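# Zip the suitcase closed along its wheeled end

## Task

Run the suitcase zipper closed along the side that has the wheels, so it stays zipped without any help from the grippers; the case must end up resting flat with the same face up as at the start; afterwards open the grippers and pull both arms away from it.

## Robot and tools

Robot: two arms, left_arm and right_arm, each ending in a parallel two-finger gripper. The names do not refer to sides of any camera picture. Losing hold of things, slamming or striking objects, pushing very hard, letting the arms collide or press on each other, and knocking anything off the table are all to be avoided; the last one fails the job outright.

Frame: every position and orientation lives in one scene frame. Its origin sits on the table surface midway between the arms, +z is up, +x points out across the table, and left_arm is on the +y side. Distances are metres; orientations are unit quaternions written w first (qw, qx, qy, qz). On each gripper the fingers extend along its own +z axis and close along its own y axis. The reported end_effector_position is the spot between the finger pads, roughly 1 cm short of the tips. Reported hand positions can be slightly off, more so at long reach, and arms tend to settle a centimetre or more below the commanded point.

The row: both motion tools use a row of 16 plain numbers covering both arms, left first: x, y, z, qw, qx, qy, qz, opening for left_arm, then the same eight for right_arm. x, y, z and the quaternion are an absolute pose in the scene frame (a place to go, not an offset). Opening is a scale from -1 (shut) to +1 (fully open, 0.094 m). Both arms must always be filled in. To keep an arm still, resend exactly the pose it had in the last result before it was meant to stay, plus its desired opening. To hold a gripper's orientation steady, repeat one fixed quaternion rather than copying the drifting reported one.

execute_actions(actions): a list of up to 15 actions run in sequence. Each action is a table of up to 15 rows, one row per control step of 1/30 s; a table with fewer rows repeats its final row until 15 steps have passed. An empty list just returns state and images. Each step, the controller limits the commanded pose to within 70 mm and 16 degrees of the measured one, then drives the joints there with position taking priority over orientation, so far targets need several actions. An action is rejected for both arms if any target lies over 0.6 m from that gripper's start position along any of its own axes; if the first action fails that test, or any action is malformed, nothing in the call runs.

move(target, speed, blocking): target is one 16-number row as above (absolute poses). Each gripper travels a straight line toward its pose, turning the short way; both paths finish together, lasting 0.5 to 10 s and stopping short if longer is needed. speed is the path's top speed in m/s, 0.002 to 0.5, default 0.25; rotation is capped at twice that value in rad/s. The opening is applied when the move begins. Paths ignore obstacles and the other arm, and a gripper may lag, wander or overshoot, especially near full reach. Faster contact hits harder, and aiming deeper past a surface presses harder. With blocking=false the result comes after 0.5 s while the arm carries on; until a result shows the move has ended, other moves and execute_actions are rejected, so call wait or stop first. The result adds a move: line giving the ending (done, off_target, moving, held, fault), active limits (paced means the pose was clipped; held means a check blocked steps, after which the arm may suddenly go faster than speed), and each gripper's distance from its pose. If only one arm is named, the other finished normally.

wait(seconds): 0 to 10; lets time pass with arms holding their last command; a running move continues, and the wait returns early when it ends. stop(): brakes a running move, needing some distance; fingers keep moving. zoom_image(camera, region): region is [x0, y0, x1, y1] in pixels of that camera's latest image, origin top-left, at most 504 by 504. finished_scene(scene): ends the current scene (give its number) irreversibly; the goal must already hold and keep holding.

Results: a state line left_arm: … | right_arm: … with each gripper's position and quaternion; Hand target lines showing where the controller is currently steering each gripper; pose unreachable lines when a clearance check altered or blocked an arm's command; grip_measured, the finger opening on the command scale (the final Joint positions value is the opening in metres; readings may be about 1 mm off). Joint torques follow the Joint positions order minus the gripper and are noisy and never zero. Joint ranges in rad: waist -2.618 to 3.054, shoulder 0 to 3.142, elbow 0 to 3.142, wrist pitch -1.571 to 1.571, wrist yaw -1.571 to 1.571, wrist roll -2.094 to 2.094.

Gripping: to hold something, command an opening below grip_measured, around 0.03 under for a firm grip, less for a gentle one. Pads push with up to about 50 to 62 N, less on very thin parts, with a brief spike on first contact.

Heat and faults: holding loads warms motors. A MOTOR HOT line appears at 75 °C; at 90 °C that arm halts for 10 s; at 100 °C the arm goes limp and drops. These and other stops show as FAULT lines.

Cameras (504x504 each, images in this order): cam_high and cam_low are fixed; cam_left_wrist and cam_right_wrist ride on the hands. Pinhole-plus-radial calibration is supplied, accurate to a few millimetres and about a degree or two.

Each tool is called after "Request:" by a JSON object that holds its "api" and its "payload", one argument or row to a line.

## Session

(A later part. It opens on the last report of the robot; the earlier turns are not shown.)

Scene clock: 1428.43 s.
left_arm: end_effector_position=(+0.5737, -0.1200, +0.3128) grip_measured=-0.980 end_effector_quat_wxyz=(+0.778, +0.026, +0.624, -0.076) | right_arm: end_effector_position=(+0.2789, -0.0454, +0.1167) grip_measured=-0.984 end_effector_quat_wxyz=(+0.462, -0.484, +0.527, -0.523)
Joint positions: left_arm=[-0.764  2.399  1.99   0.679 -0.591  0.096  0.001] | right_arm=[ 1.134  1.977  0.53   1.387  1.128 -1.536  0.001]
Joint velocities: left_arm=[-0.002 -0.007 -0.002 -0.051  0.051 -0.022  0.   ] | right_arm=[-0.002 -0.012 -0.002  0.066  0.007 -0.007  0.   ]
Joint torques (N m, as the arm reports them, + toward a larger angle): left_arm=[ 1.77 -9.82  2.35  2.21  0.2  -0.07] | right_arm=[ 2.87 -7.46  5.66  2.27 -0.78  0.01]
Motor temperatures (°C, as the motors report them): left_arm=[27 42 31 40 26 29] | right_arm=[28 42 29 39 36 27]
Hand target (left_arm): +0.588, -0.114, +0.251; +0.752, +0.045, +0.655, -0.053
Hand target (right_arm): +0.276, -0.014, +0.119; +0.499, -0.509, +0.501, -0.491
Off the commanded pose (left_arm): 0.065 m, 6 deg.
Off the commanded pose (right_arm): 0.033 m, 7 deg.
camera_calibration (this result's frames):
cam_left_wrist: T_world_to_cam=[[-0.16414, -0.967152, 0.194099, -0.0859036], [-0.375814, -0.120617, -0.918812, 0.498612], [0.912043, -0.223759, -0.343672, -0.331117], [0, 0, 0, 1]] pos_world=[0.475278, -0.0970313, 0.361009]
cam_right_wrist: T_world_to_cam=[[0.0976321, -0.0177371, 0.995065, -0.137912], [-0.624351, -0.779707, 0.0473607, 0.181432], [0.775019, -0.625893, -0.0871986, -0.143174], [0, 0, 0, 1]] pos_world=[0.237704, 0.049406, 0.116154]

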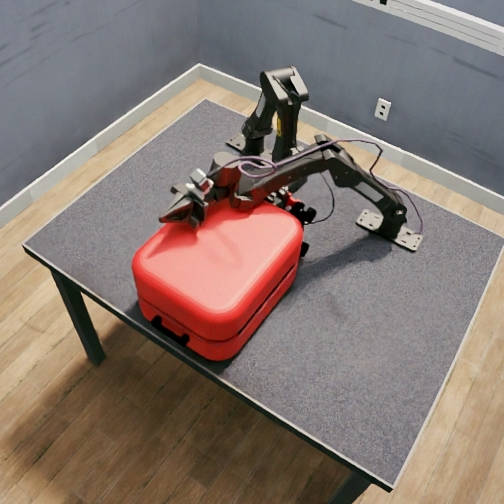

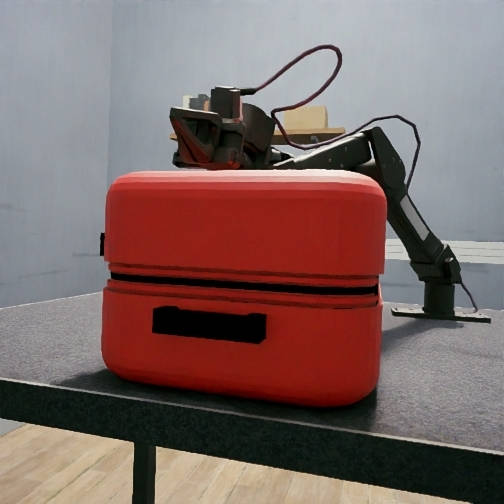

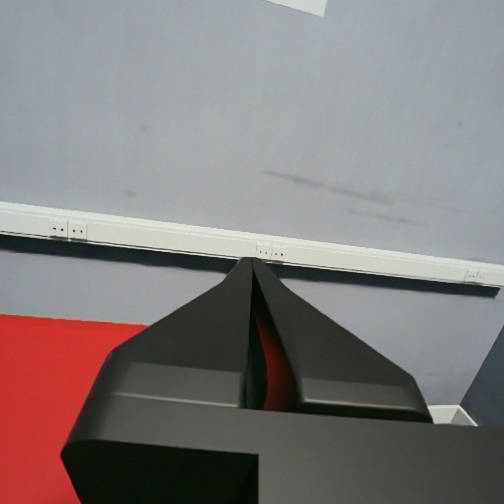

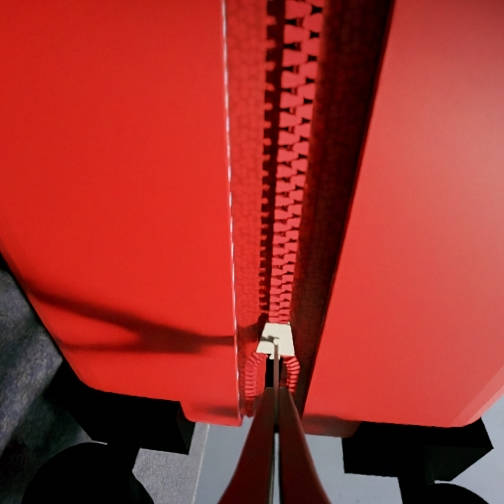

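Request:
{"api": "zoom_image", "payload": {
  "camera": "cam_low",
  "region": [90, 230, 250, 320]
}}

Request:
{"api": "zoom_image", "payload": {
  "camera": "cam_low",
  "region": [240, 230, 400, 320]
}}

Region (90, 230, 250, 320) of cam_low's 504x504 image, scaled by 3.150, with more detail than that image has; it fills the top 284 rows of this view, and the rest is white.

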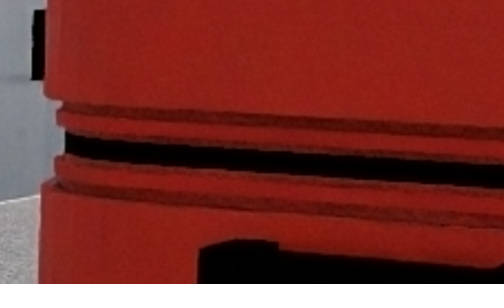

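Region (240, 230, 400, 320) of cam_low's 504x504 image, scaled by 3.150, with more detail than that image has; it fills the top 284 rows of this view, and the rest is white.

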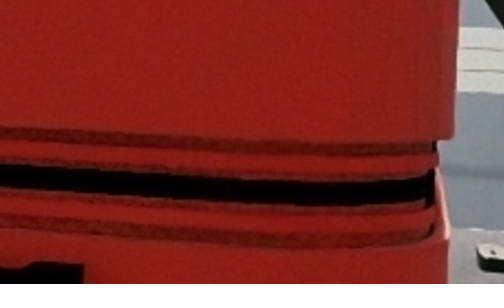

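Request:
{"api": "zoom_image", "payload": {
  "camera": "cam_right_wrist",
  "region": [225, 300, 335, 460]
}}

Region (225, 300, 335, 460) of cam_right_wrist's 504x504 image, scaled by 3.150, with more detail than that image has; it fills the left 346 columns of this view, and the rest is white.

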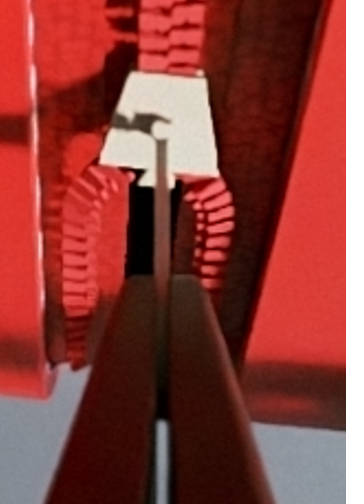

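Request:
{"api": "execute_actions", "payload": {
  "actions": [
    [[0.582,-0.118,0.285,0.7660,0.0360,0.6396,-0.0645,-1,0.279,-0.030,0.118,0.4825,-0.4910,0.5174,-0.5084,-1]],
    [[0.574,-0.120,0.322,0.778,0.026,0.624,-0.076,-1,0.279,-0.046,0.118,0.4690,-0.4773,0.5301,-0.5209,-1]],
    [[0.574,-0.120,0.328,0.778,0.026,0.624,-0.076,-1,0.279,-0.046,0.118,0.4690,-0.4773,0.5301,-0.5209,-1]]
  ]
}}

Scene clock: 1534.13 s.
left_arm: end_effector_position=(+0.5741, -0.1204, +0.3152) grip_measured=-0.980 end_effector_quat_wxyz=(+0.775, +0.028, +0.627, -0.074) | right_arm: end_effector_position=(+0.2788, -0.0475, +0.1169) grip_measured=-0.984 end_effector_quat_wxyz=(+0.460, -0.481, +0.530, -0.526)
Joint positions: left_arm=[-0.764  2.395  2.003  0.65  -0.591  0.096  0.001] | right_arm=[ 1.133  1.977  0.53   1.388  1.139 -1.536  0.001]
Joint velocities: left_arm=[-0.002 -0.002 -0.002 -0.007 -0.007  0.066 -0.   ] | right_arm=[-0.007  0.002 -0.022 -0.037 -0.051  0.051  0.001]
Joint torques (N m, as the arm reports them, + toward a larger angle): left_arm=[  0.02 -14.44  10.07   1.86   0.13   0.01] | right_arm=[-0.06 -8.22  3.23  2.48 -0.05  0.06]
Motor temperatures (°C, as the motors report them): left_arm=[27 43 31 40 26 29] | right_arm=[28 41 30 40 34 27]
Hand target (left_arm): +0.574, -0.120, +0.328; +0.778, +0.026, +0.623, -0.076
Hand target (right_arm): +0.279, -0.046, +0.118; +0.469, -0.478, +0.530, -0.521
Off the commanded pose (left_arm): 0.013 m, 1 deg.
Off the commanded pose (right_arm): 0.002 m, 1 deg.
camera_calibration (this result's frames):
cam_left_wrist: T_world_to_cam=[[-0.162484, -0.968687, 0.187736, -0.0858129], [-0.383774, -0.113241, -0.916457, 0.505651], [0.90902, -0.220957, -0.353357, -0.325643], [0, 0, 0, 1]] pos_world=[0.476128, -0.0978189, 0.364449]
cam_right_wrist: T_world_to_cam=[[0.0964696, -0.0191557, 0.995152, -0.137906], [-0.633263, -0.772537, 0.0465176, 0.18265], [0.767901, -0.63468, -0.086657, -0.142854], [0, 0, 0, 1]] pos_world=[0.238667, 0.0477958, 0.116361]

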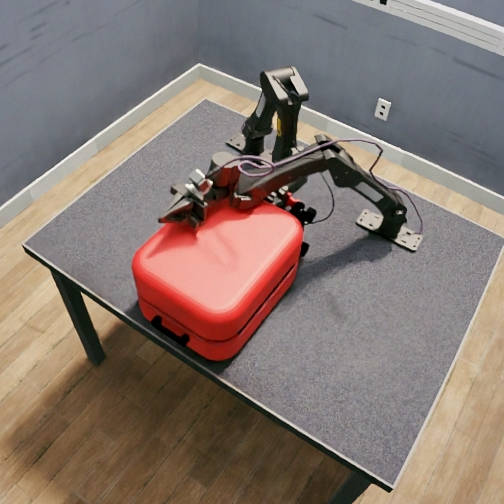

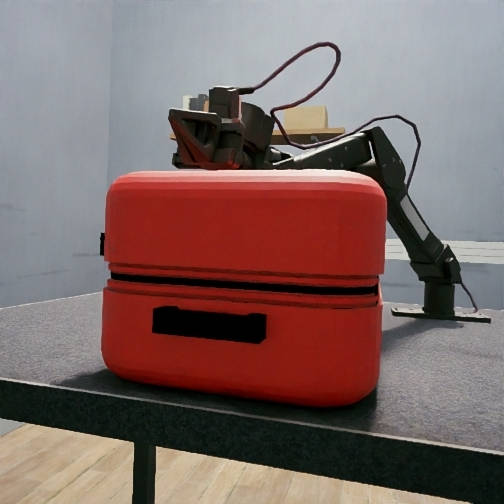

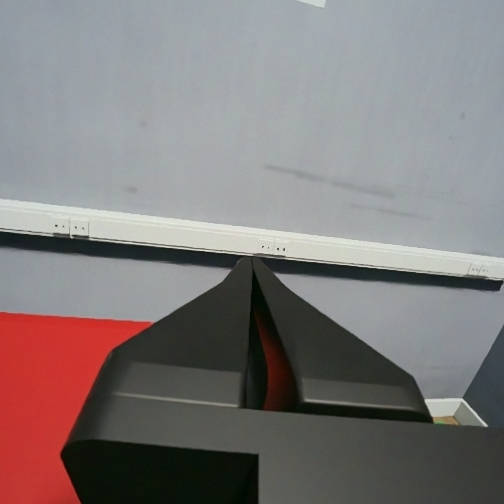

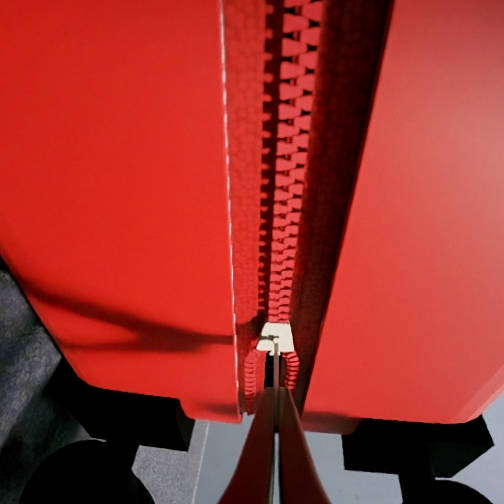

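Request:
{"api": "execute_actions", "payload": {
  "actions": [
    [[0.574,-0.118,0.338,0.778,0.026,0.624,-0.076,-1,0.279,-0.047,0.118,0.4690,-0.4773,0.5301,-0.5209,-1],[0.574,-0.118,0.338,0.778,0.026,0.624,-0.076,-1,0.279,-0.047,0.118,0.4690,-0.4773,0.5301,-0.5209,-1],[0.574,-0.118,0.338,0.778,0.026,0.624,-0.076,-1,0.279,-0.047,0.118,0.4690,-0.4773,0.5301,-0.5209,-1],[0.574,-0.118,0.338,0.778,0.026,0.624,-0.076,-1,0.279,-0.047,0.118,0.4690,-0.4773,0.5301,-0.5209,-1],[0.574,-0.118,0.348,0.778,0.026,0.624,-0.076,-1,0.279,-0.047,0.118,0.4690,-0.4773,0.5301,-0.5209,-1]]
  ]
}}

Request:
{"api": "move", "payload": {
  "target": [0.576,0.069,0.338,0.7453,-0.1081,0.6322,0.1817,-1,0.279,-0.0475,0.118,0.6934,0.0439,0.7180,-0.0424,-1],
  "speed": 0.3
}}

Scene clock: 1559.87 s.
left_arm: end_effector_position=(+0.5757, -0.1218, +0.3251) grip_measured=-0.980 end_effector_quat_wxyz=(+0.772, +0.031, +0.630, -0.072) | right_arm: end_effector_position=(+0.2788, -0.0475, +0.1169) grip_measured=-0.984 end_effector_quat_wxyz=(+0.460, -0.481, +0.530, -0.526)
Joint positions: left_arm=[-0.764  2.395  2.051  0.592 -0.591  0.096  0.001] | right_arm=[ 1.133  1.977  0.53   1.388  1.139 -1.536  0.001]
Joint velocities: left_arm=[-0.002 -0.002 -0.002 -0.066 -0.007  0.037 -0.001] | right_arm=[-0.002  0.017  0.002  0.066  0.007  0.081 -0.001]
Joint torques (N m, as the arm reports them, + toward a larger angle): left_arm=[  0.31 -15.57  10.1    1.94   0.13   0.01] | right_arm=[-0.24 -8.39  2.96  2.49 -0.07  0.06]
Motor temperatures (°C, as the motors report them): left_arm=[27 48 34 39 26 29] | right_arm=[28 41 29 40 32 27]
Hand target (left_arm): +0.573, -0.117, +0.348; +0.778, +0.026, +0.623, -0.076
Hand target (right_arm): +0.279, -0.047, +0.118; +0.469, -0.478, +0.530, -0.521
Off the commanded pose (left_arm): 0.023 m, 1 deg.
Off the commanded pose (right_arm): 0.001 m, 1 deg.
camera_calibration (this result's frames):
cam_left_wrist: T_world_to_cam=[[-0.161137, -0.969935, 0.182378, -0.0879901], [-0.390434, -0.107069, -0.914384, 0.519086], [0.906419, -0.218548, -0.361442, -0.319426], [0, 0, 0, 1]] pos_world=[0.478025, -0.0995764, 0.375237]
cam_right_wrist: T_world_to_cam=[[0.0964696, -0.0191557, 0.995152, -0.137906], [-0.633263, -0.772537, 0.0465176, 0.18265], [0.767901, -0.63468, -0.086657, -0.142854], [0, 0, 0, 1]] pos_world=[0.238667, 0.0477958, 0.116361]

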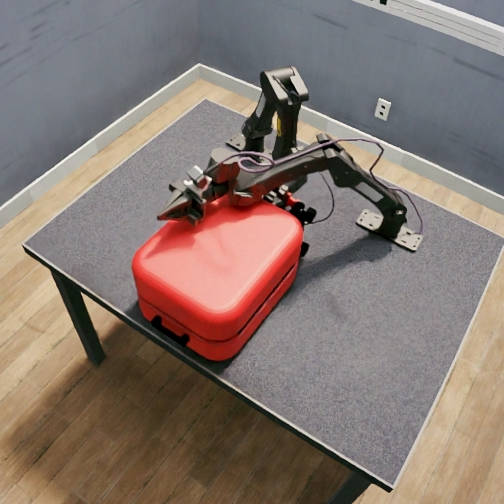

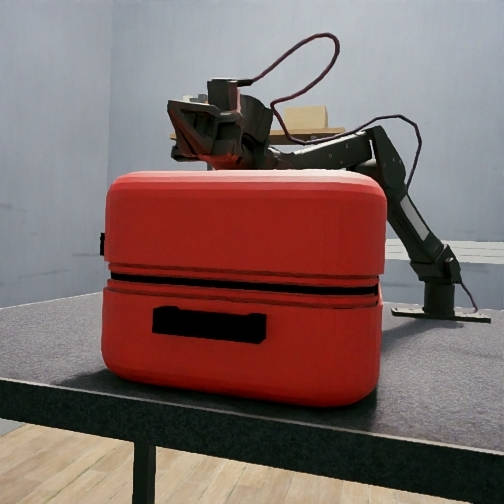

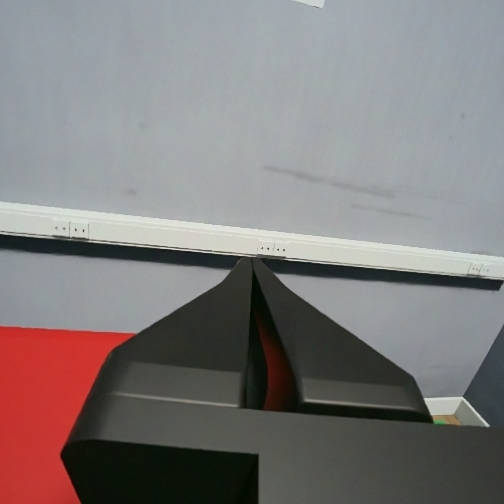

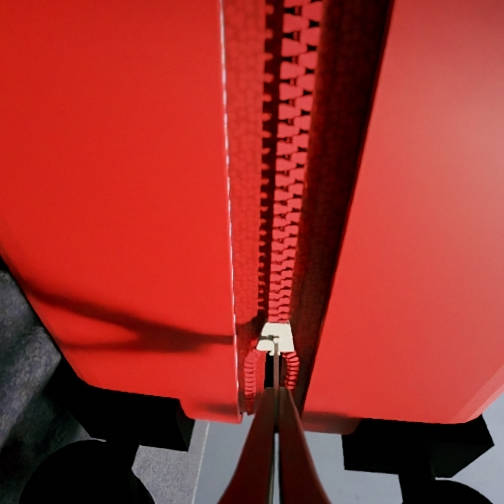

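Scene clock: 1563.20 s.
left_arm: end_effector_position=(+0.5802, +0.0596, +0.3256) grip_measured=-0.980 end_effector_quat_wxyz=(+0.741, -0.096, +0.639, +0.180) | right_arm: end_effector_position=(+0.2790, -0.0434, +0.1103) grip_measured=-0.984 end_effector_quat_wxyz=(+0.690, +0.023, +0.722, -0.041)
Joint positions: left_arm=[-0.607  2.198  1.734  0.754 -0.959  0.328  0.001] | right_arm=[1.133 1.979 0.53  1.349 1.114 0.062 0.001]
Joint velocities: left_arm=[ 0.002 -0.007 -0.002 -0.022 -0.051 -0.022  0.001] | right_arm=[ 0.007 -0.027 -0.017 -0.007 -0.007 -0.007 -0.001]
Joint torques (N m, as the arm reports them, + toward a larger angle): left_arm=[  0.63 -14.11   6.34   2.08   0.04   0.09] | right_arm=[  0.07 -10.47   3.91   2.24   0.35   0.12]
Motor temperatures (°C, as the motors report them): left_arm=[27 49 33 39 26 29] | right_arm=[28 42 29 40 32 27]
Hand target (left_arm): +0.576, +0.069, +0.337; +0.746, -0.108, +0.632, +0.182
Hand target (right_arm): +0.279, -0.047, +0.118; +0.694, +0.044, +0.718, -0.042
Off the commanded pose (left_arm): 0.016 m, 2 deg.
Off the commanded pose (right_arm): 0.009 m, 2 deg.
move: off_target (left_arm)
camera_calibration (this result's frames):
cam_left_wrist: T_world_to_cam=[[0.383669, -0.921953, 0.0529135, -0.188259], [-0.356144, -0.200588, -0.912648, 0.525815], [0.852032, 0.33131, -0.405308, -0.27067], [0, 0, 0, 1]] pos_world=[0.490115, 0.0215821, 0.380141]
cam_right_wrist: T_world_to_cam=[[-0.017697, -0.99984, -0.00267731, -0.0318911], [-0.578552, 0.0124241, -0.815551, 0.300175], [0.815454, -0.0128839, -0.578679, -0.0729845], [0, 0, 0, 1]] pos_world=[0.232618, -0.0365557, 0.202488]

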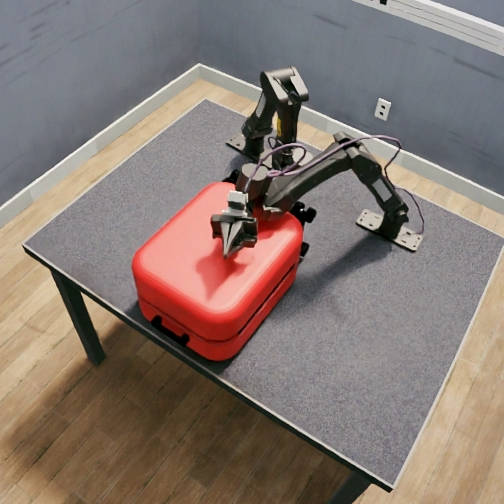

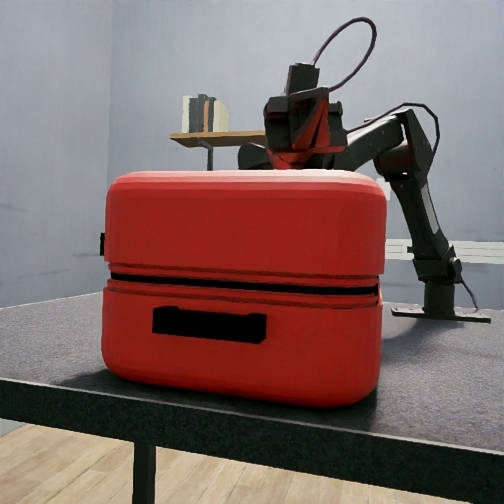

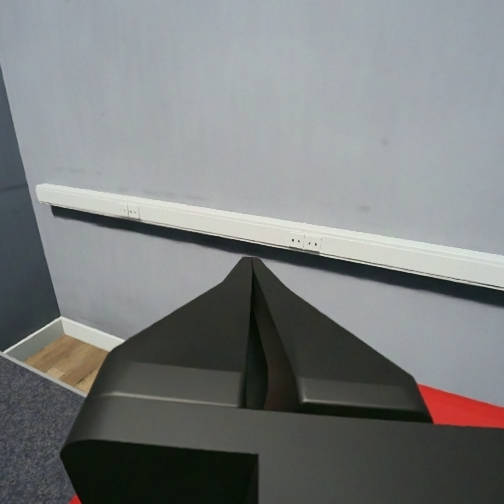

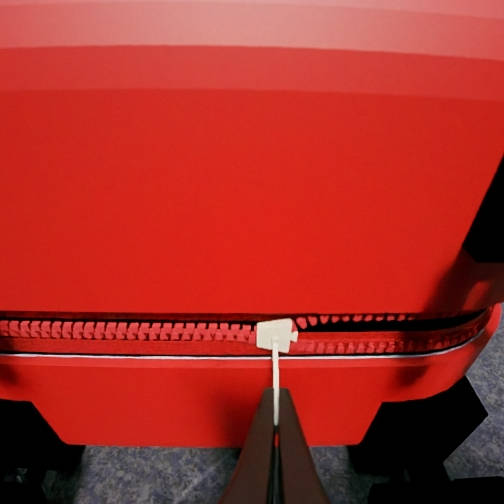

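Request:
{"api": "execute_actions", "payload": {
  "actions": [
    [[0.578,0.064,0.312,0.7453,-0.1081,0.6322,0.1817,-1,0.279,-0.045,0.113,0.6937,0.0376,0.7183,-0.0364,-1]],
    [[0.580,0.064,0.285,0.7453,-0.1081,0.6322,0.1817,-1,0.279,-0.045,0.112,0.6937,0.0376,0.7183,-0.0364,-1]],
    [[0.584,0.064,0.262,0.7453,-0.1081,0.6322,0.1817,-1,0.277,-0.060,0.112,0.6921,0.0627,0.7166,-0.0605,-1]]
  ]
}}

Scene clock: 1575.23 s.
left_arm: end_effector_position=(+0.5723, +0.0658, +0.3245) grip_measured=-0.980 end_effector_quat_wxyz=(+0.771, -0.138, +0.603, +0.152) | right_arm: end_effector_position=(+0.2790, -0.0439, +0.1102) grip_measured=-0.984 end_effector_quat_wxyz=(+0.690, +0.029, +0.722, -0.038)
Joint positions: left_arm=[-0.607  2.22   1.676  0.971 -0.967  0.329  0.001] | right_arm=[1.133 1.978 0.53  1.346 1.116 0.076 0.001]
Joint velocities: left_arm=[ 0.012 -0.002 -0.002  0.037  0.007 -0.037  0.001] | right_arm=[-0.002  0.007 -0.012  0.051 -0.007 -0.066 -0.   ]
Joint torques (N m, as the arm reports them, + toward a larger angle): left_arm=[ 0.72 -7.06  1.87  1.94  0.19  0.  ] | right_arm=[-0.26 -8.5   2.85  2.44  0.76  0.12]
Motor temperatures (°C, as the motors report them): left_arm=[27 49 33 39 26 29] | right_arm=[28 42 29 40 32 27]
Hand target (left_arm): +0.582, +0.066, +0.263; +0.745, -0.108, +0.633, +0.181
Hand target (right_arm): +0.277, -0.060, +0.111; +0.692, +0.062, +0.717, -0.060
Off the commanded pose (left_arm): 0.064 m, 7 deg.
Off the commanded pose (right_arm): 0.016 m, 5 deg.
camera_calibration (this result's frames):
cam_left_wrist: T_world_to_cam=[[0.378266, -0.910418, 0.167495, -0.214232], [-0.251087, -0.275064, -0.92806, 0.473029], [0.890994, 0.308998, -0.332641, -0.310883], [0, 0, 0, 1]] pos_world=[0.476803, 0.031135, 0.371469]
cam_right_wrist: T_world_to_cam=[[-0.0209735, -0.999673, -0.0146269, -0.0301608], [-0.578212, 0.0240637, -0.815532, 0.300438], [0.815617, -0.00864711, -0.578528, -0.0729018], [0, 0, 0, 1]] pos_world=[0.232544, -0.038011, 0.2024]

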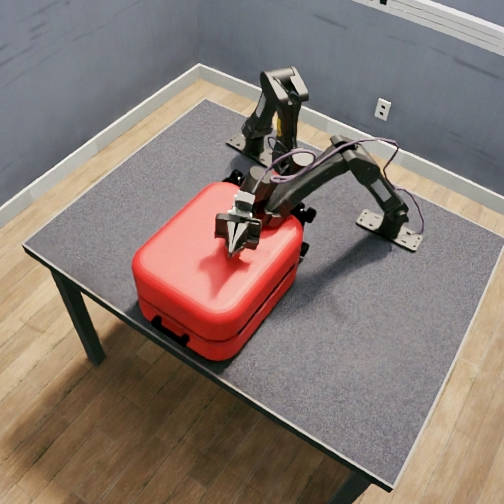

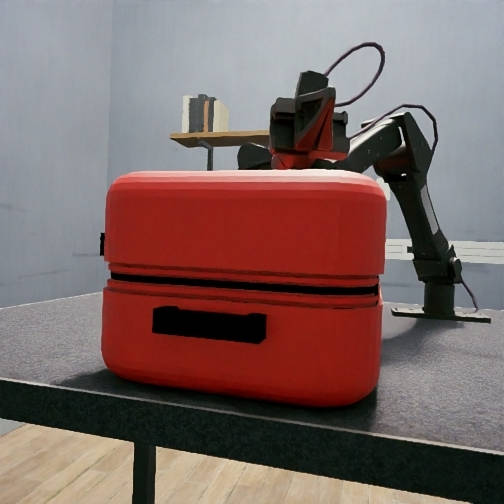

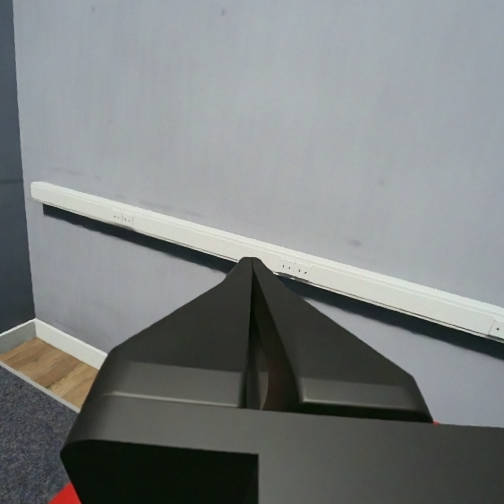

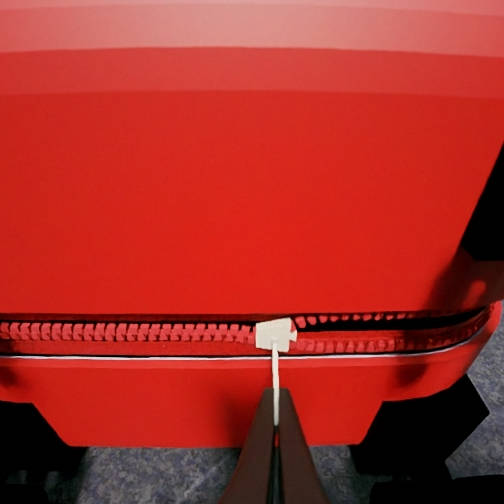

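Request:
{"api": "execute_actions", "payload": {
  "actions": [
    [[0.584,0.064,0.262,0.7453,-0.1081,0.6322,0.1817,-1,0.275,-0.076,0.112,0.6895,0.0877,0.7139,-0.0847,-1]],
    [[0.584,0.064,0.262,0.7453,-0.1081,0.6322,0.1817,-1,0.274,-0.088,0.112,0.6871,0.1063,0.7114,-0.1027,-1]]
  ]
}}

Scene clock: 1580.00 s.
left_arm: end_effector_position=(+0.5721, +0.0660, +0.3250) grip_measured=-0.980 end_effector_quat_wxyz=(+0.772, -0.139, +0.602, +0.151) | right_arm: end_effector_position=(+0.2787, -0.0461, +0.1104) grip_measured=-0.984 end_effector_quat_wxyz=(+0.691, +0.039, +0.721, -0.036)
Joint positions: left_arm=[-0.607  2.22   1.676  0.974 -0.967  0.329  0.001] | right_arm=[1.133 1.978 0.53  1.346 1.129 0.095 0.001]
Joint velocities: left_arm=[ 0.002  0.002 -0.002  0.007 -0.022 -0.022 -0.   ] | right_arm=[-0.002 -0.017 -0.007 -0.022  0.007  0.066 -0.   ]
Joint torques (N m, as the arm reports them, + toward a larger angle): left_arm=[ 0.68 -7.23  1.74  1.97  0.16  0.01] | right_arm=[-1.65 -9.05  1.7   2.33  1.57  0.15]
Motor temperatures (°C, as the motors report them): left_arm=[27 47 32 39 26 29] | right_arm=[28 42 29 40 32 27]
Hand target (left_arm): +0.582, +0.066, +0.263; +0.745, -0.108, +0.633, +0.181
Hand target (right_arm): +0.274, -0.085, +0.111; +0.689, +0.103, +0.710, -0.100
Off the commanded pose (left_arm): 0.064 m, 7 deg.
Off the commanded pose (right_arm): 0.042 m, 11 deg.
camera_calibration (this result's frames):
cam_left_wrist: T_world_to_cam=[[0.377785, -0.910094, 0.170314, -0.214783], [-0.24844, -0.27684, -0.928244, 0.472176], [0.89194, 0.308363, -0.33069, -0.3117], [0, 0, 0, 1]] pos_world=[0.476467, 0.0313607, 0.371799]
cam_right_wrist: T_world_to_cam=[[-0.0342246, -0.998894, -0.0322334, -0.0267128], [-0.57536, 0.0460642, -0.816602, 0.300873], [0.817184, -0.00940204, -0.5763, -0.0733447], [0, 0, 0, 1]] pos_world=[0.232132, -0.0412323, 0.202564]

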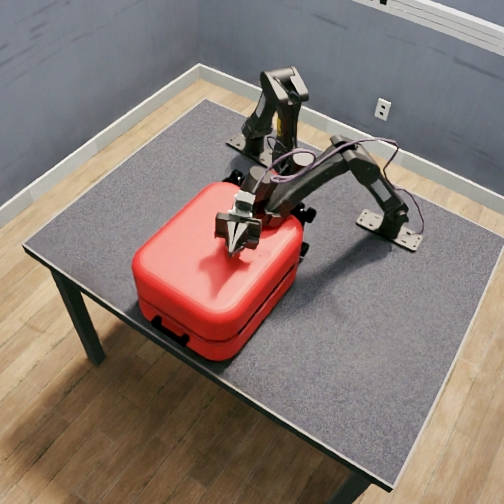

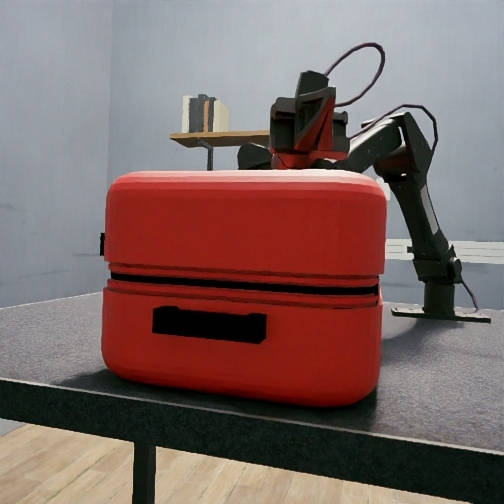

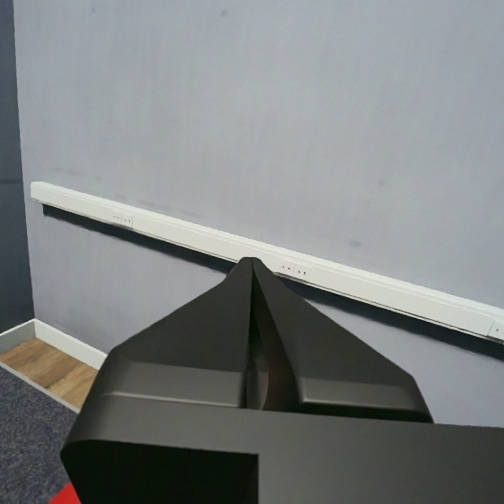

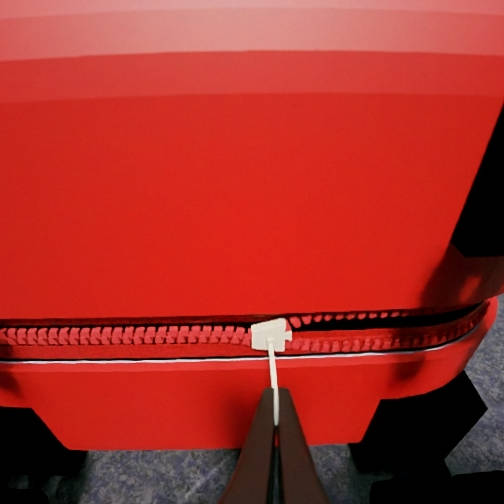

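Request:
{"api": "zoom_image", "payload": {
  "camera": "cam_right_wrist",
  "region": [200, 290, 400, 400]
}}

Region (200, 290, 400, 400) of cam_right_wrist's 504x504 image, scaled by 2.520, with more detail than that image has; it fills the top 277 rows of this view, and the rest is white.

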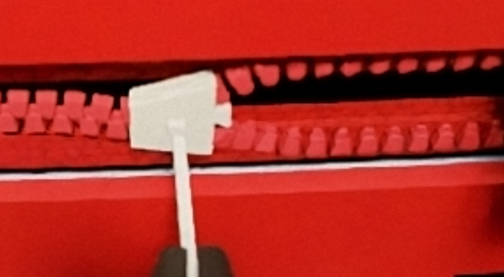

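Request:
{"api": "execute_actions", "payload": {
  "actions": [
    [[0.584,0.064,0.262,0.7453,-0.1081,0.6322,0.1817,-1,0.277,-0.062,0.112,0.6921,0.0627,0.7166,-0.0605,-1]],
    [[0.584,0.064,0.262,0.7453,-0.1081,0.6322,0.1817,-1,0.279,-0.036,0.112,0.6945,0.0188,0.7191,-0.0182,-1]],
    [[0.584,0.064,0.262,0.7453,-0.1081,0.6322,0.1817,-1,0.278,-0.018,0.112,0.6946,-0.0126,0.7192,0.0121,-1]]
  ]
}}

Scene clock: 1589.77 s.
left_arm: end_effector_position=(+0.5721, +0.0660, +0.3250) grip_measured=-0.980 end_effector_quat_wxyz=(+0.772, -0.139, +0.602, +0.151) | right_arm: end_effector_position=(+0.2792, -0.0393, +0.1100) grip_measured=-0.984 end_effector_quat_wxyz=(+0.690, +0.018, +0.723, -0.030)
Joint positions: left_arm=[-0.607  2.22   1.676  0.974 -0.967  0.329  0.001] | right_arm=[1.134 1.978 0.53  1.348 1.091 0.07  0.001]
Joint velocities: left_arm=[ 0.007 -0.012  0.002 -0.007  0.007  0.066  0.   ] | right_arm=[-0.002 -0.002  0.002  0.022  0.022  0.007  0.001]
Joint torques (N m, as the arm reports them, + toward a larger angle): left_arm=[ 0.68 -7.22  1.65  1.93  0.18  0.  ] | right_arm=[ 1.36 -8.37  3.59  2.59 -0.72 -0.09]
Motor temperatures (°C, as the motors report them): left_arm=[27 44 31 39 26 29] | right_arm=[28 42 29 40 34 27]
Hand target (left_arm): +0.582, +0.066, +0.263; +0.745, -0.108, +0.633, +0.181
Hand target (right_arm): +0.277, -0.019, +0.113; +0.693, -0.012, +0.720, +0.011
Off the commanded pose (left_arm): 0.064 m, 7 deg.
Off the commanded pose (right_arm): 0.021 m, 6 deg.
camera_calibration (this result's frames):
cam_left_wrist: T_world_to_cam=[[0.377785, -0.910094, 0.170314, -0.214783], [-0.24844, -0.27684, -0.928244, 0.472176], [0.89194, 0.308363, -0.33069, -0.3117], [0, 0, 0, 1]] pos_world=[0.476467, 0.0313607, 0.371799]
cam_right_wrist: T_world_to_cam=[[0.00470854, -0.999923, -0.0114807, -0.0330809], [-0.579964, 0.00662208, -0.814615, 0.300093], [0.814628, 0.010494, -0.579888, -0.0719735], [0, 0, 0, 1]] pos_world=[0.23283, -0.0343103, 0.202344]

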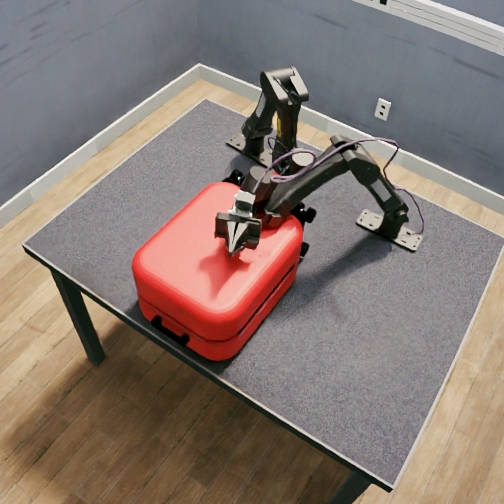

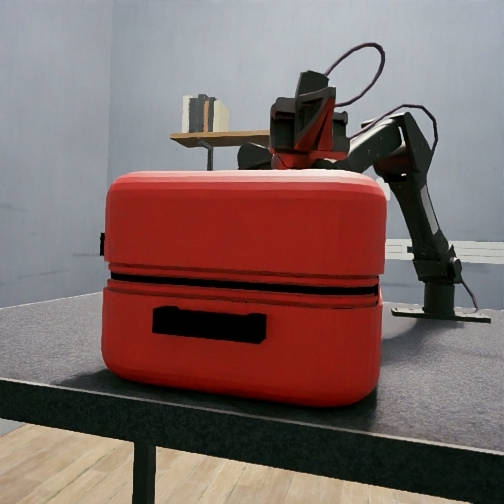

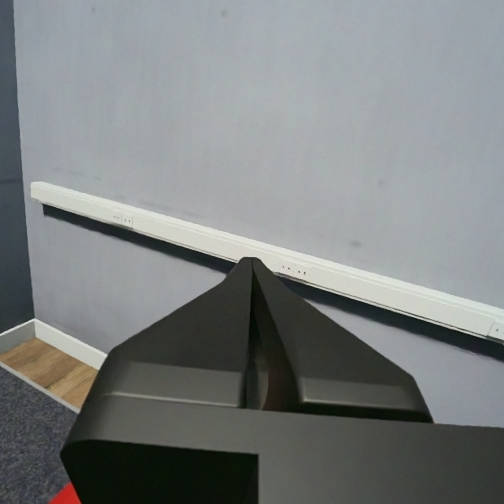

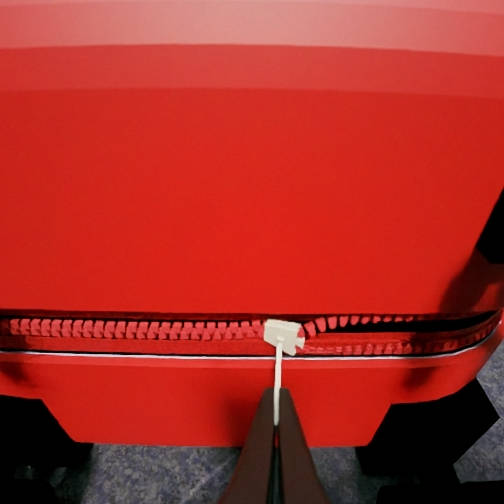

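Request:
{"api": "execute_actions", "payload": {
  "actions": [
    [[0.584,0.064,0.262,0.7453,-0.1081,0.6322,0.1817,-1,0.277,-0.008,0.112,0.6943,-0.0251,0.7189,0.0242,-1]],
    [[0.584,0.064,0.262,0.7453,-0.1081,0.6322,0.1817,-1,0.276,0.000,0.112,0.6940,-0.0314,0.7186,0.0303,-1]]
  ]
}}

Scene clock: 1594.87 s.
left_arm: end_effector_position=(+0.5721, +0.0660, +0.3244) grip_measured=-0.980 end_effector_quat_wxyz=(+0.771, -0.138, +0.602, +0.152) | right_arm: end_effector_position=(+0.2790, -0.0384, +0.1100) grip_measured=-0.984 end_effector_quat_wxyz=(+0.690, +0.016, +0.723, -0.029)
Joint positions: left_arm=[-0.607  2.22   1.674  0.974 -0.967  0.329  0.001] | right_arm=[1.135 1.978 0.53  1.348 1.088 0.068 0.001]
Joint velocities: left_arm=[-0.017 -0.017  0.002  0.007 -0.066 -0.081  0.   ] | right_arm=[ 0.007 -0.027  0.017 -0.066 -0.125 -0.022 -0.002]
Joint torques (N m, as the arm reports them, + toward a larger angle): left_arm=[ 0.72 -7.12  1.85  1.93  0.19  0.  ] | right_arm=[ 3.54 -7.8   5.09  2.48 -0.95 -0.1 ]
Motor temperatures (°C, as the motors report them): left_arm=[27 44 31 38 26 29] | right_arm=[28 42 29 41 34 27]
Hand target (left_arm): +0.582, +0.066, +0.263; +0.745, -0.108, +0.633, +0.181
Hand target (right_arm): +0.272, -0.002, +0.114; +0.693, -0.030, +0.720, +0.029
Off the commanded pose (left_arm): 0.064 m, 7 deg.
Off the commanded pose (right_arm): 0.039 m, 9 deg.
camera_calibration (this result's frames):
cam_left_wrist: T_world_to_cam=[[0.378, -0.910239, 0.169062, -0.214382], [-0.249617, -0.27605, -0.928164, 0.472208], [0.89152, 0.308645, -0.331558, -0.311393], [0, 0, 0, 1]] pos_world=[0.47652, 0.0313246, 0.371286]
cam_right_wrist: T_world_to_cam=[[0.00900787, -0.999919, -0.00897991, -0.0336431], [-0.580339, 0.00208554, -0.814373, 0.299817], [0.814326, 0.0125472, -0.580273, -0.0716168], [0, 0, 0, 1]] pos_world=[0.232618, -0.033367, 0.202303]

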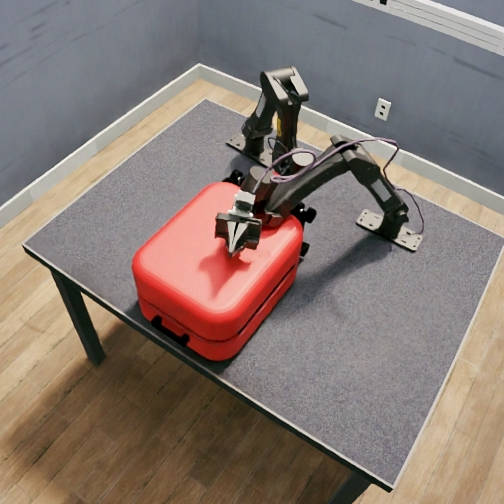

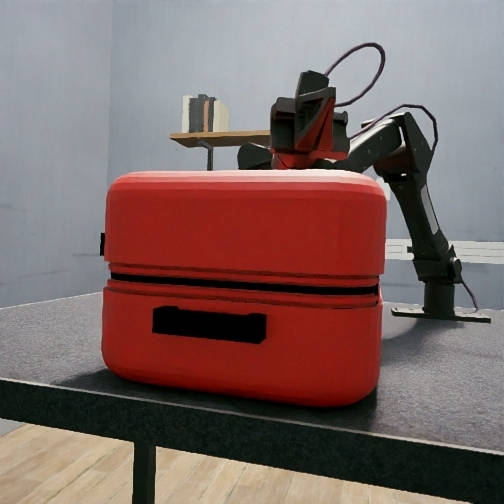

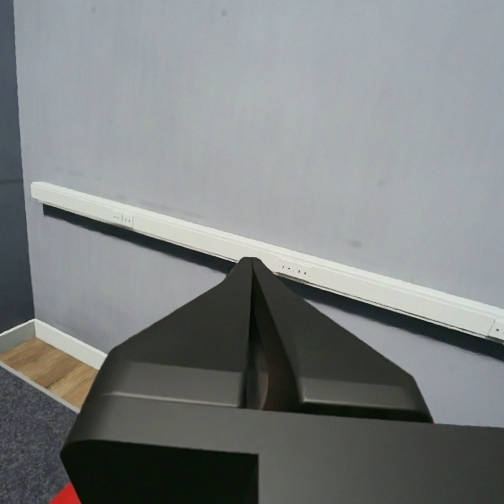

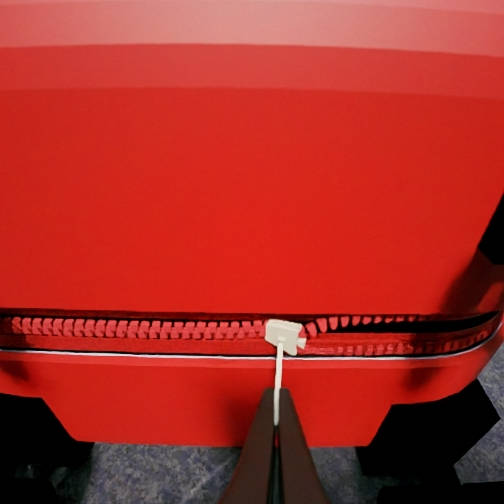

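Request:
{"api": "execute_actions", "payload": {
  "actions": [
    [[0.584,0.064,0.262,0.7453,-0.1081,0.6322,0.1817,-1,0.281,0.004,0.112,0.6930,-0.0502,0.7175,0.0485,-1]],
    [[0.584,0.064,0.262,0.7453,-0.1081,0.6322,0.1817,-1,0.283,0.010,0.112,0.6921,-0.0627,0.7166,0.0605,-1]]
  ]
}}

Scene clock: 1599.73 s.
left_arm: end_effector_position=(+0.5721, +0.0660, +0.3244) grip_measured=-0.980 end_effector_quat_wxyz=(+0.771, -0.138, +0.602, +0.152) | right_arm: end_effector_position=(+0.2803, -0.0360, +0.1099) grip_measured=-0.984 end_effector_quat_wxyz=(+0.690, +0.007, +0.724, -0.025)
Joint positions: left_arm=[-0.607  2.22   1.674  0.974 -0.967  0.329  0.001] | right_arm=[1.13  1.978 0.53  1.35  1.066 0.059 0.001]
Joint velocities: left_arm=[-0.007 -0.007 -0.007  0.022 -0.066  0.007 -0.   ] | right_arm=[ 0.007 -0.002 -0.002 -0.007  0.007  0.007 -0.001]
Joint torques (N m, as the arm reports them, + toward a larger angle): left_arm=[ 0.63 -7.18  1.89  1.89  0.21  0.03] | right_arm=[ 1.57 -8.5   4.62  2.55 -1.69 -0.13]
Motor temperatures (°C, as the motors report them): left_arm=[27 43 31 38 26 29] | right_arm=[28 42 29 41 34 27]
Hand target (left_arm): +0.582, +0.066, +0.263; +0.745, -0.108, +0.633, +0.181
Hand target (right_arm): +0.276, +0.007, +0.115; +0.691, -0.059, +0.718, +0.055
Off the commanded pose (left_arm): 0.064 m, 7 deg.
Off the commanded pose (right_arm): 0.046 m, 13 deg.
camera_calibration (this result's frames):
cam_left_wrist: T_world_to_cam=[[0.378, -0.910239, 0.169062, -0.214382], [-0.249617, -0.27605, -0.928164, 0.472208], [0.89152, 0.308645, -0.331558, -0.311393], [0, 0, 0, 1]] pos_world=[0.47652, 0.0313246, 0.371286]
cam_right_wrist: T_world_to_cam=[[0.0264483, -0.999646, -0.00305817, -0.0367957], [-0.581471, -0.0128958, -0.813465, 0.300149], [0.813137, 0.023293, -0.581606, -0.0718814], [0, 0, 0, 1]] pos_world=[0.233951, -0.0312376, 0.202242]

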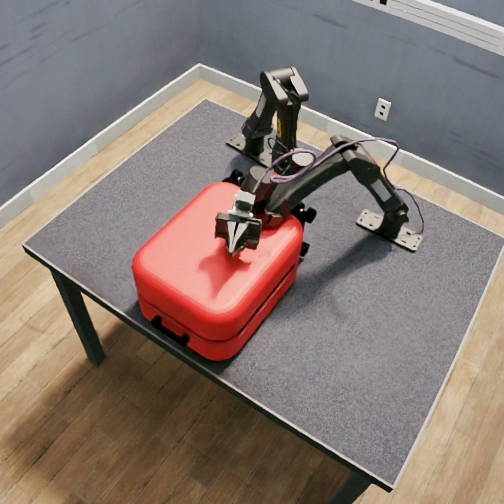

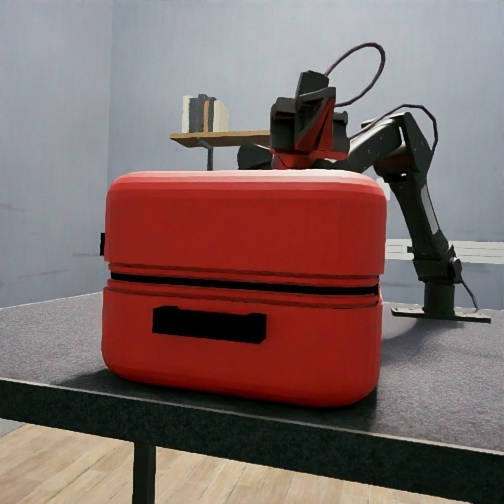

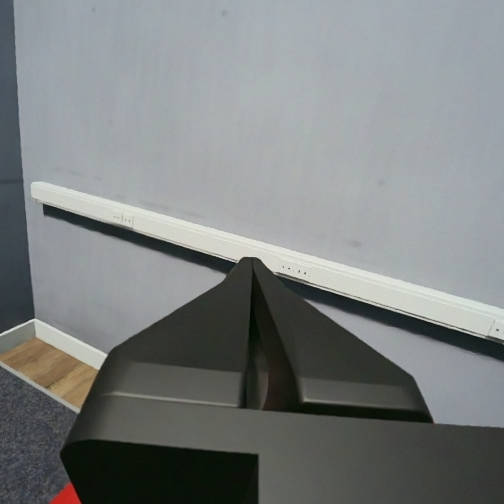

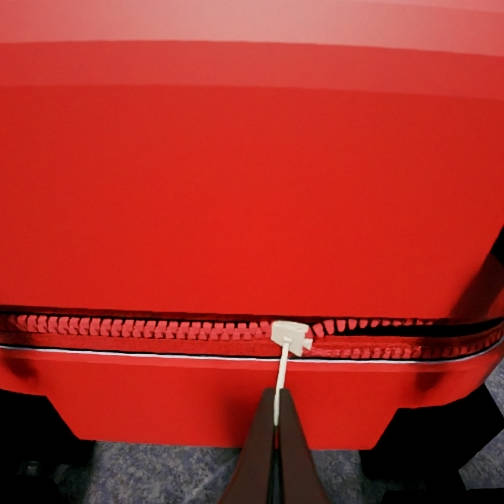

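Request:
{"api": "zoom_image", "payload": {
  "camera": "cam_right_wrist",
  "region": [220, 295, 380, 395]
}}

Region (220, 295, 380, 395) of cam_right_wrist's 504x504 image, scaled by 3.150, with more detail than that image has; it fills the top 315 rows of this view, and the rest is white.

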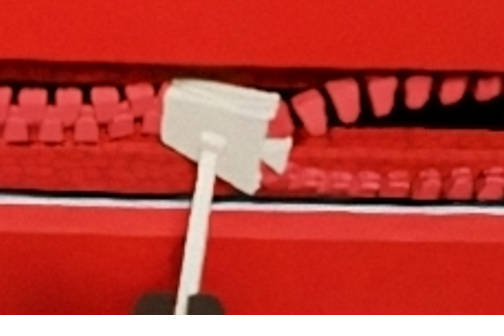

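Request:
{"api": "execute_actions", "payload": {
  "actions": [
    [[0.584,0.064,0.262,0.7453,-0.1081,0.6322,0.1817,-1,0.281,-0.018,0.112,0.6946,-0.0188,0.7191,0.0182,-1]],
    [[0.584,0.064,0.262,0.7453,-0.1081,0.6322,0.1817,-1,0.279,-0.046,0.112,0.6937,0.0376,0.7183,-0.0364,-1]],
    [[0.584,0.064,0.262,0.7453,-0.1081,0.6322,0.1817,-1,0.277,-0.076,0.112,0.6895,0.0877,0.7139,-0.0847,-1]],
    [[0.584,0.064,0.262,0.7453,-0.1081,0.6322,0.1817,-1,0.275,-0.102,0.112,0.6831,0.1311,0.7073,-0.1266,-1]],
    [[0.584,0.064,0.262,0.7453,-0.1081,0.6322,0.1817,-1,0.280,-0.104,0.112,0.6831,0.1311,0.7073,-0.1266,-1]]
  ]
}}

Scene clock: 1661.27 s.
left_arm: end_effector_position=(+0.5721, +0.0660, +0.3244) grip_measured=-0.980 end_effector_quat_wxyz=(+0.771, -0.138, +0.602, +0.152) | right_arm: end_effector_position=(+0.2794, -0.0515, +0.1106) grip_measured=-0.984 end_effector_quat_wxyz=(+0.691, +0.049, +0.720, -0.040)
Joint positions: left_arm=[-0.607  2.22   1.674  0.974 -0.967  0.329  0.001] | right_arm=[1.127 1.978 0.526 1.353 1.142 0.099 0.001]
Joint velocities: left_arm=[ 0.012 -0.002 -0.007 -0.066  0.022 -0.051 -0.002] | right_arm=[-0.002 -0.012 -0.017 -0.007  0.037 -0.037 -0.001]
Joint torques (N m, as the arm reports them, + toward a larger angle): left_arm=[ 0.73 -7.08  1.8   1.95  0.2   0.02] | right_arm=[-3.99 -8.55  2.49  2.19  1.78  0.15]
Motor temperatures (°C, as the motors report them): left_arm=[27 41 31 38 26 28] | right_arm=[28 41 30 42 38 27]
Hand target (left_arm): +0.582, +0.066, +0.263; +0.745, -0.108, +0.633, +0.181
Hand target (right_arm): +0.278, -0.100, +0.111; +0.686, +0.126, +0.706, -0.123
Off the commanded pose (left_arm): 0.064 m, 7 deg.
Off the commanded pose (right_arm): 0.053 m, 14 deg.
camera_calibration (this result's frames):
cam_left_wrist: T_world_to_cam=[[0.378, -0.910239, 0.169062, -0.214382], [-0.249617, -0.27605, -0.928164, 0.472208], [0.89152, 0.308645, -0.331558, -0.311393], [0, 0, 0, 1]] pos_world=[0.47652, 0.0313246, 0.371286]
cam_right_wrist: T_world_to_cam=[[-0.0540467, -0.997797, -0.03848, -0.0257389], [-0.57177, 0.0625178, -0.818028, 0.301641], [0.818632, -0.02221, -0.573889, -0.0751259], [0, 0, 0, 1]] pos_world=[0.232579, -0.0462087, 0.202647]

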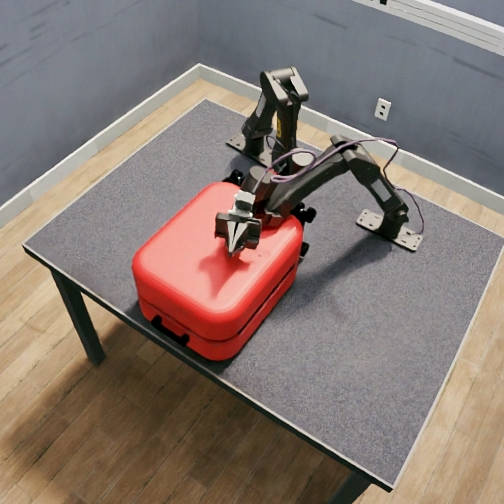

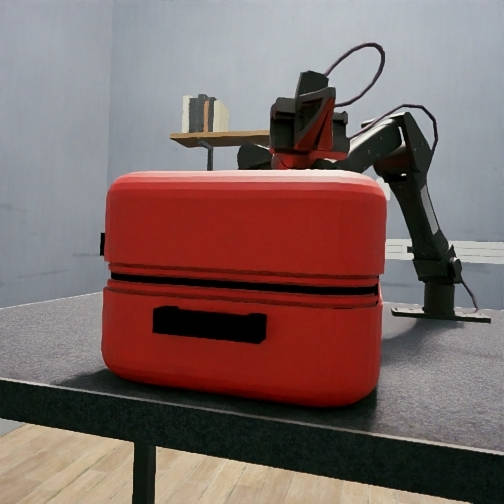

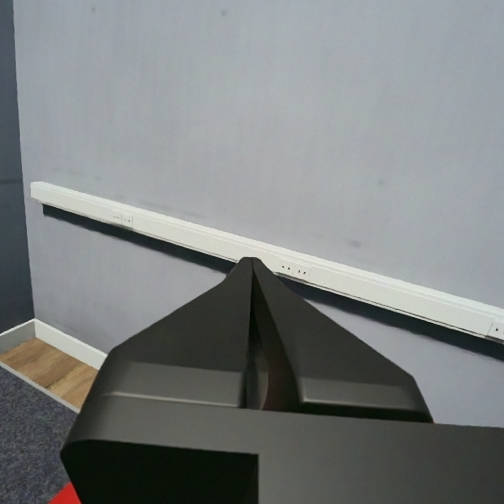

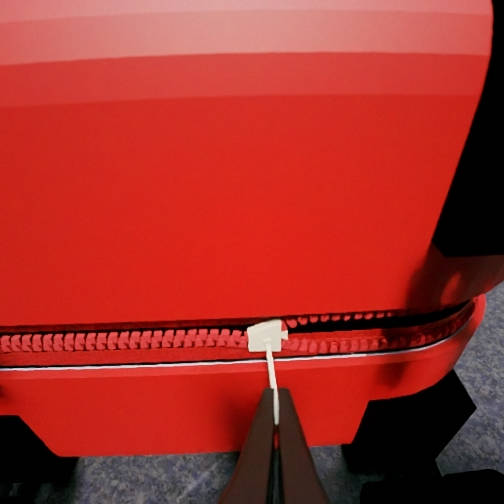

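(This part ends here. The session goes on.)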